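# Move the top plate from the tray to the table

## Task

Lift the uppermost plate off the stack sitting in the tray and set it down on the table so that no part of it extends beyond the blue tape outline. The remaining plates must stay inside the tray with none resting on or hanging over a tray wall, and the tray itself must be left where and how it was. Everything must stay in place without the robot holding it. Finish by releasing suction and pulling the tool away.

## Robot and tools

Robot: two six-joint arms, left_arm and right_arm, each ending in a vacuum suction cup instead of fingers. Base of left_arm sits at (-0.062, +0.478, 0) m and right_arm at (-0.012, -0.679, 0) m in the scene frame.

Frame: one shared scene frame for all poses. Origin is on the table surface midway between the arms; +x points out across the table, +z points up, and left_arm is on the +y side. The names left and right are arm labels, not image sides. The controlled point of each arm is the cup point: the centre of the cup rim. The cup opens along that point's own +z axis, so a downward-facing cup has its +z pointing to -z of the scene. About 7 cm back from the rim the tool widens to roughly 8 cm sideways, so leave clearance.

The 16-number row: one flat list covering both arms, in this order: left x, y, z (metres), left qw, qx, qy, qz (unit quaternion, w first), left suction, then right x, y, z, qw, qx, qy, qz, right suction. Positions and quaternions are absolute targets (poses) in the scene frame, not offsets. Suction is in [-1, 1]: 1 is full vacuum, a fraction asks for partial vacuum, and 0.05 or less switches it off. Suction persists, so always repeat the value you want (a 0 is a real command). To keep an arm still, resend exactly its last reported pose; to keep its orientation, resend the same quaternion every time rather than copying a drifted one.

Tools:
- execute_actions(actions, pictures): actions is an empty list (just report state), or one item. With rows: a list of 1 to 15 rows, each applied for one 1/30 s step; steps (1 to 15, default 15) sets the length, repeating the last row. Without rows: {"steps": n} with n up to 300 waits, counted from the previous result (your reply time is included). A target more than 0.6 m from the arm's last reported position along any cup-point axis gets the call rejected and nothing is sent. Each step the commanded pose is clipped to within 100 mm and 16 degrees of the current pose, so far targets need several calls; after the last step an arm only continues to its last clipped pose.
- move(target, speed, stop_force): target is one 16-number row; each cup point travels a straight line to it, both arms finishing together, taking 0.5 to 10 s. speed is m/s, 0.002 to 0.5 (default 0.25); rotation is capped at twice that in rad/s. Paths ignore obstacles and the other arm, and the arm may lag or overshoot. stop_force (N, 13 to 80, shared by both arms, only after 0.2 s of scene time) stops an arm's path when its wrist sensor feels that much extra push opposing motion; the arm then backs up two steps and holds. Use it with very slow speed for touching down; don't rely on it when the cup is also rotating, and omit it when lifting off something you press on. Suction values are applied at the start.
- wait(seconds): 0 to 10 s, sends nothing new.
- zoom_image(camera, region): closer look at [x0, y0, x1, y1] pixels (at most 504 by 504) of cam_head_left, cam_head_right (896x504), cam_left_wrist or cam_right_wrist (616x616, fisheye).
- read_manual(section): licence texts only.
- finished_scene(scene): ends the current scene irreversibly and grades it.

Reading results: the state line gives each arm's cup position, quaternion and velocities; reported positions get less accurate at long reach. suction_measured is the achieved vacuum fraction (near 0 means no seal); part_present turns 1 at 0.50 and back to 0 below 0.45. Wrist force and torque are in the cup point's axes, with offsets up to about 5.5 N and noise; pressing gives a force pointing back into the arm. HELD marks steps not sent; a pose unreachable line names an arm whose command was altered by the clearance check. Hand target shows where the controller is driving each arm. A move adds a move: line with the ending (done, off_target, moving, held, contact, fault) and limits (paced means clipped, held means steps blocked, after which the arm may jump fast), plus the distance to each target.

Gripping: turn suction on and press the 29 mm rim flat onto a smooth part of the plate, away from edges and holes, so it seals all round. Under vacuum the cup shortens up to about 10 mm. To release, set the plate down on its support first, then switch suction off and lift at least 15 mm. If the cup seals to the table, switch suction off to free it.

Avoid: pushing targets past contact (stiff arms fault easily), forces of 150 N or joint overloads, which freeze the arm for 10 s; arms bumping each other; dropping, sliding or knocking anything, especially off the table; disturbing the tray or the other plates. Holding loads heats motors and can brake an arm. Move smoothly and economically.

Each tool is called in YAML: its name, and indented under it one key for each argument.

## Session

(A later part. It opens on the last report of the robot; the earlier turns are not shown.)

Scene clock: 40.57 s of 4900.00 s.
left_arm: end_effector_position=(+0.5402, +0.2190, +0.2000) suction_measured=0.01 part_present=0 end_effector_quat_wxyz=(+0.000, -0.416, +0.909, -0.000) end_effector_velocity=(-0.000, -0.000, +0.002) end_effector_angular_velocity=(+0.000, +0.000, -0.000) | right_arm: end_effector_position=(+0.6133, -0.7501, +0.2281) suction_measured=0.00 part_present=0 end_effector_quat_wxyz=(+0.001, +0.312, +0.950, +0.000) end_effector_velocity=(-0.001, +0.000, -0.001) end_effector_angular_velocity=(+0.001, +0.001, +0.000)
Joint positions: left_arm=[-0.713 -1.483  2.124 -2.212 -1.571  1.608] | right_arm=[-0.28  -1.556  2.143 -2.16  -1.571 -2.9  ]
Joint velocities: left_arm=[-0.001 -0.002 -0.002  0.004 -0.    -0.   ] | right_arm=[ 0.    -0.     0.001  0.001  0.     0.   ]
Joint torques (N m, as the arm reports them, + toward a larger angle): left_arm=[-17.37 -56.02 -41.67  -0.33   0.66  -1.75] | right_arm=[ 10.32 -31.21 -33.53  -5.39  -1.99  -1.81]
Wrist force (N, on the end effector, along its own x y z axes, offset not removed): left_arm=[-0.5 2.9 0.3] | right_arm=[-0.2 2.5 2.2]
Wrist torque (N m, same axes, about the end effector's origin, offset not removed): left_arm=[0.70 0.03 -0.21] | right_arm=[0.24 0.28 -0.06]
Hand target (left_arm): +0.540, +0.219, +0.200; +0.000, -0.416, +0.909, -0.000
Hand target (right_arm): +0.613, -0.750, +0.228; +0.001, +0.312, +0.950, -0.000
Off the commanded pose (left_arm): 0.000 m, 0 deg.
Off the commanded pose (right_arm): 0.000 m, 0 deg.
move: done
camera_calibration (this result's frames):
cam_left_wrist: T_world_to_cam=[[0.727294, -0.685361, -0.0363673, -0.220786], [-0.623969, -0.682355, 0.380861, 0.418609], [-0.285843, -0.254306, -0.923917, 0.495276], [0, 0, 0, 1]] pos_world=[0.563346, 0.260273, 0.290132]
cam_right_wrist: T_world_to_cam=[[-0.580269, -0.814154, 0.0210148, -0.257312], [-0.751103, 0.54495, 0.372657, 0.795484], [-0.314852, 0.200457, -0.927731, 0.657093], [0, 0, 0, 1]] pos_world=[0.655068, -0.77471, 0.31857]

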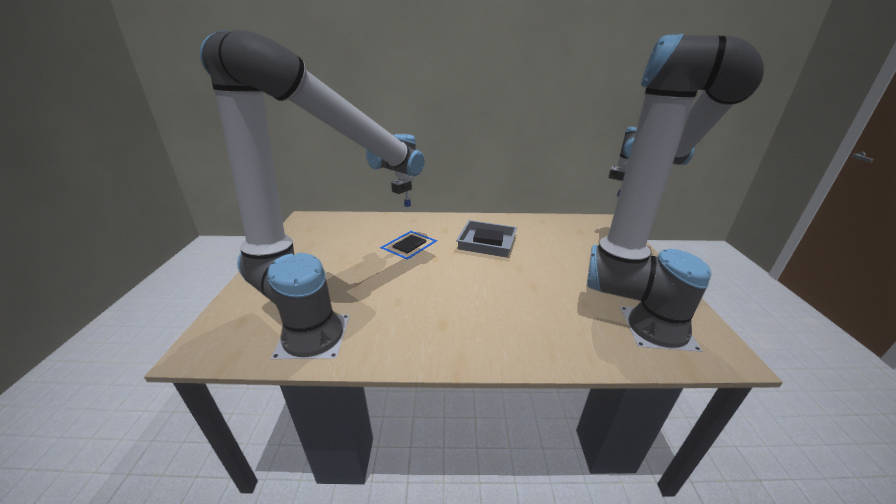

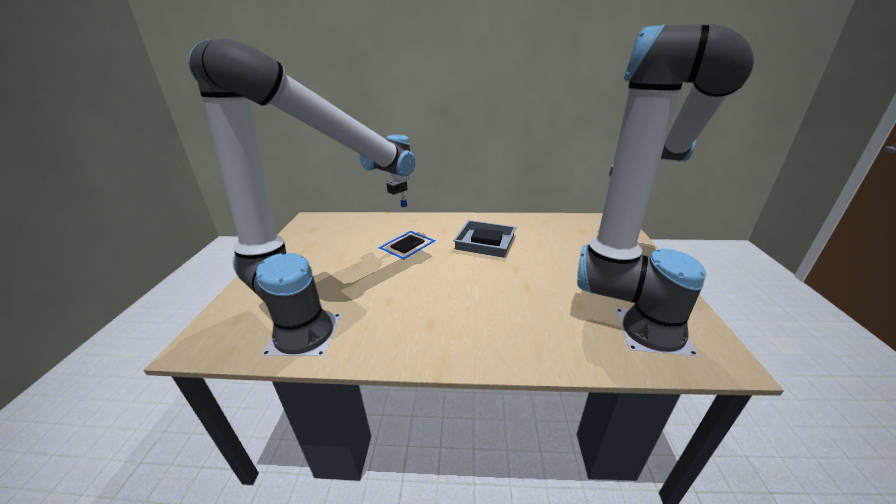

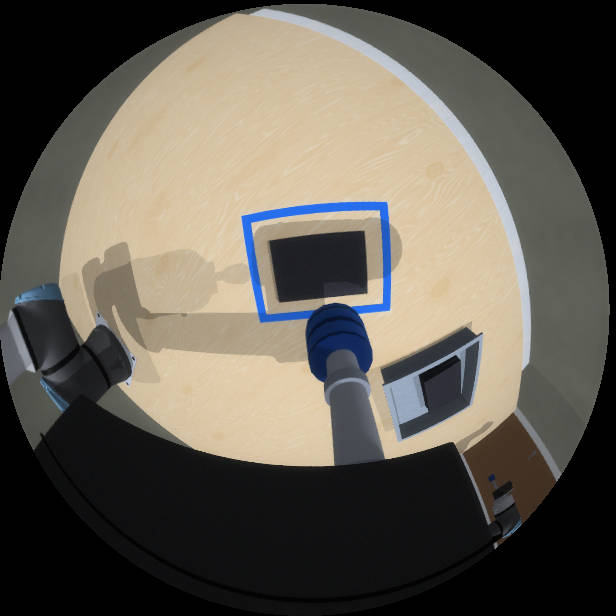

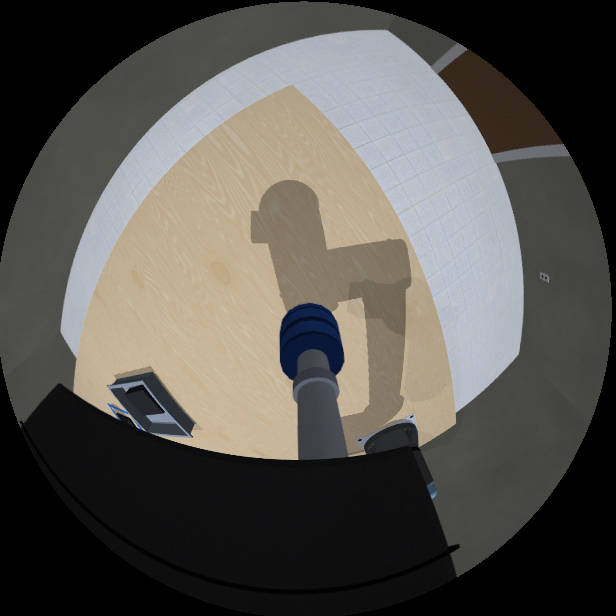

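zoom_image:
  camera: "cam_left_wrist"
  region: [390, 330, 490, 430]

zoom_image:
  camera: "cam_head_left"
  region: [375, 220, 445, 265]

Region (390, 330, 490, 430) of cam_left_wrist's 616x616 image, scaled by 5.040, with more detail than that image has.

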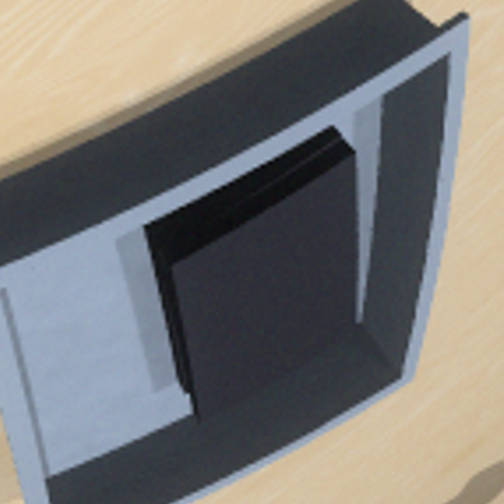

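Region (375, 220, 445, 265) of cam_head_left's 896x504 image, scaled by 7.200, with more detail than that image has; it fills the top 324 rows of this view, and the rest is white.

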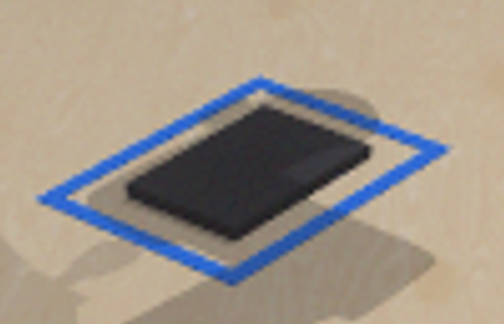

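The plate sits inside the tape, the rest of the stack is untouched, and the arm is clear.

finished_scene:
  scene: 1

The scene is finished: the task was done.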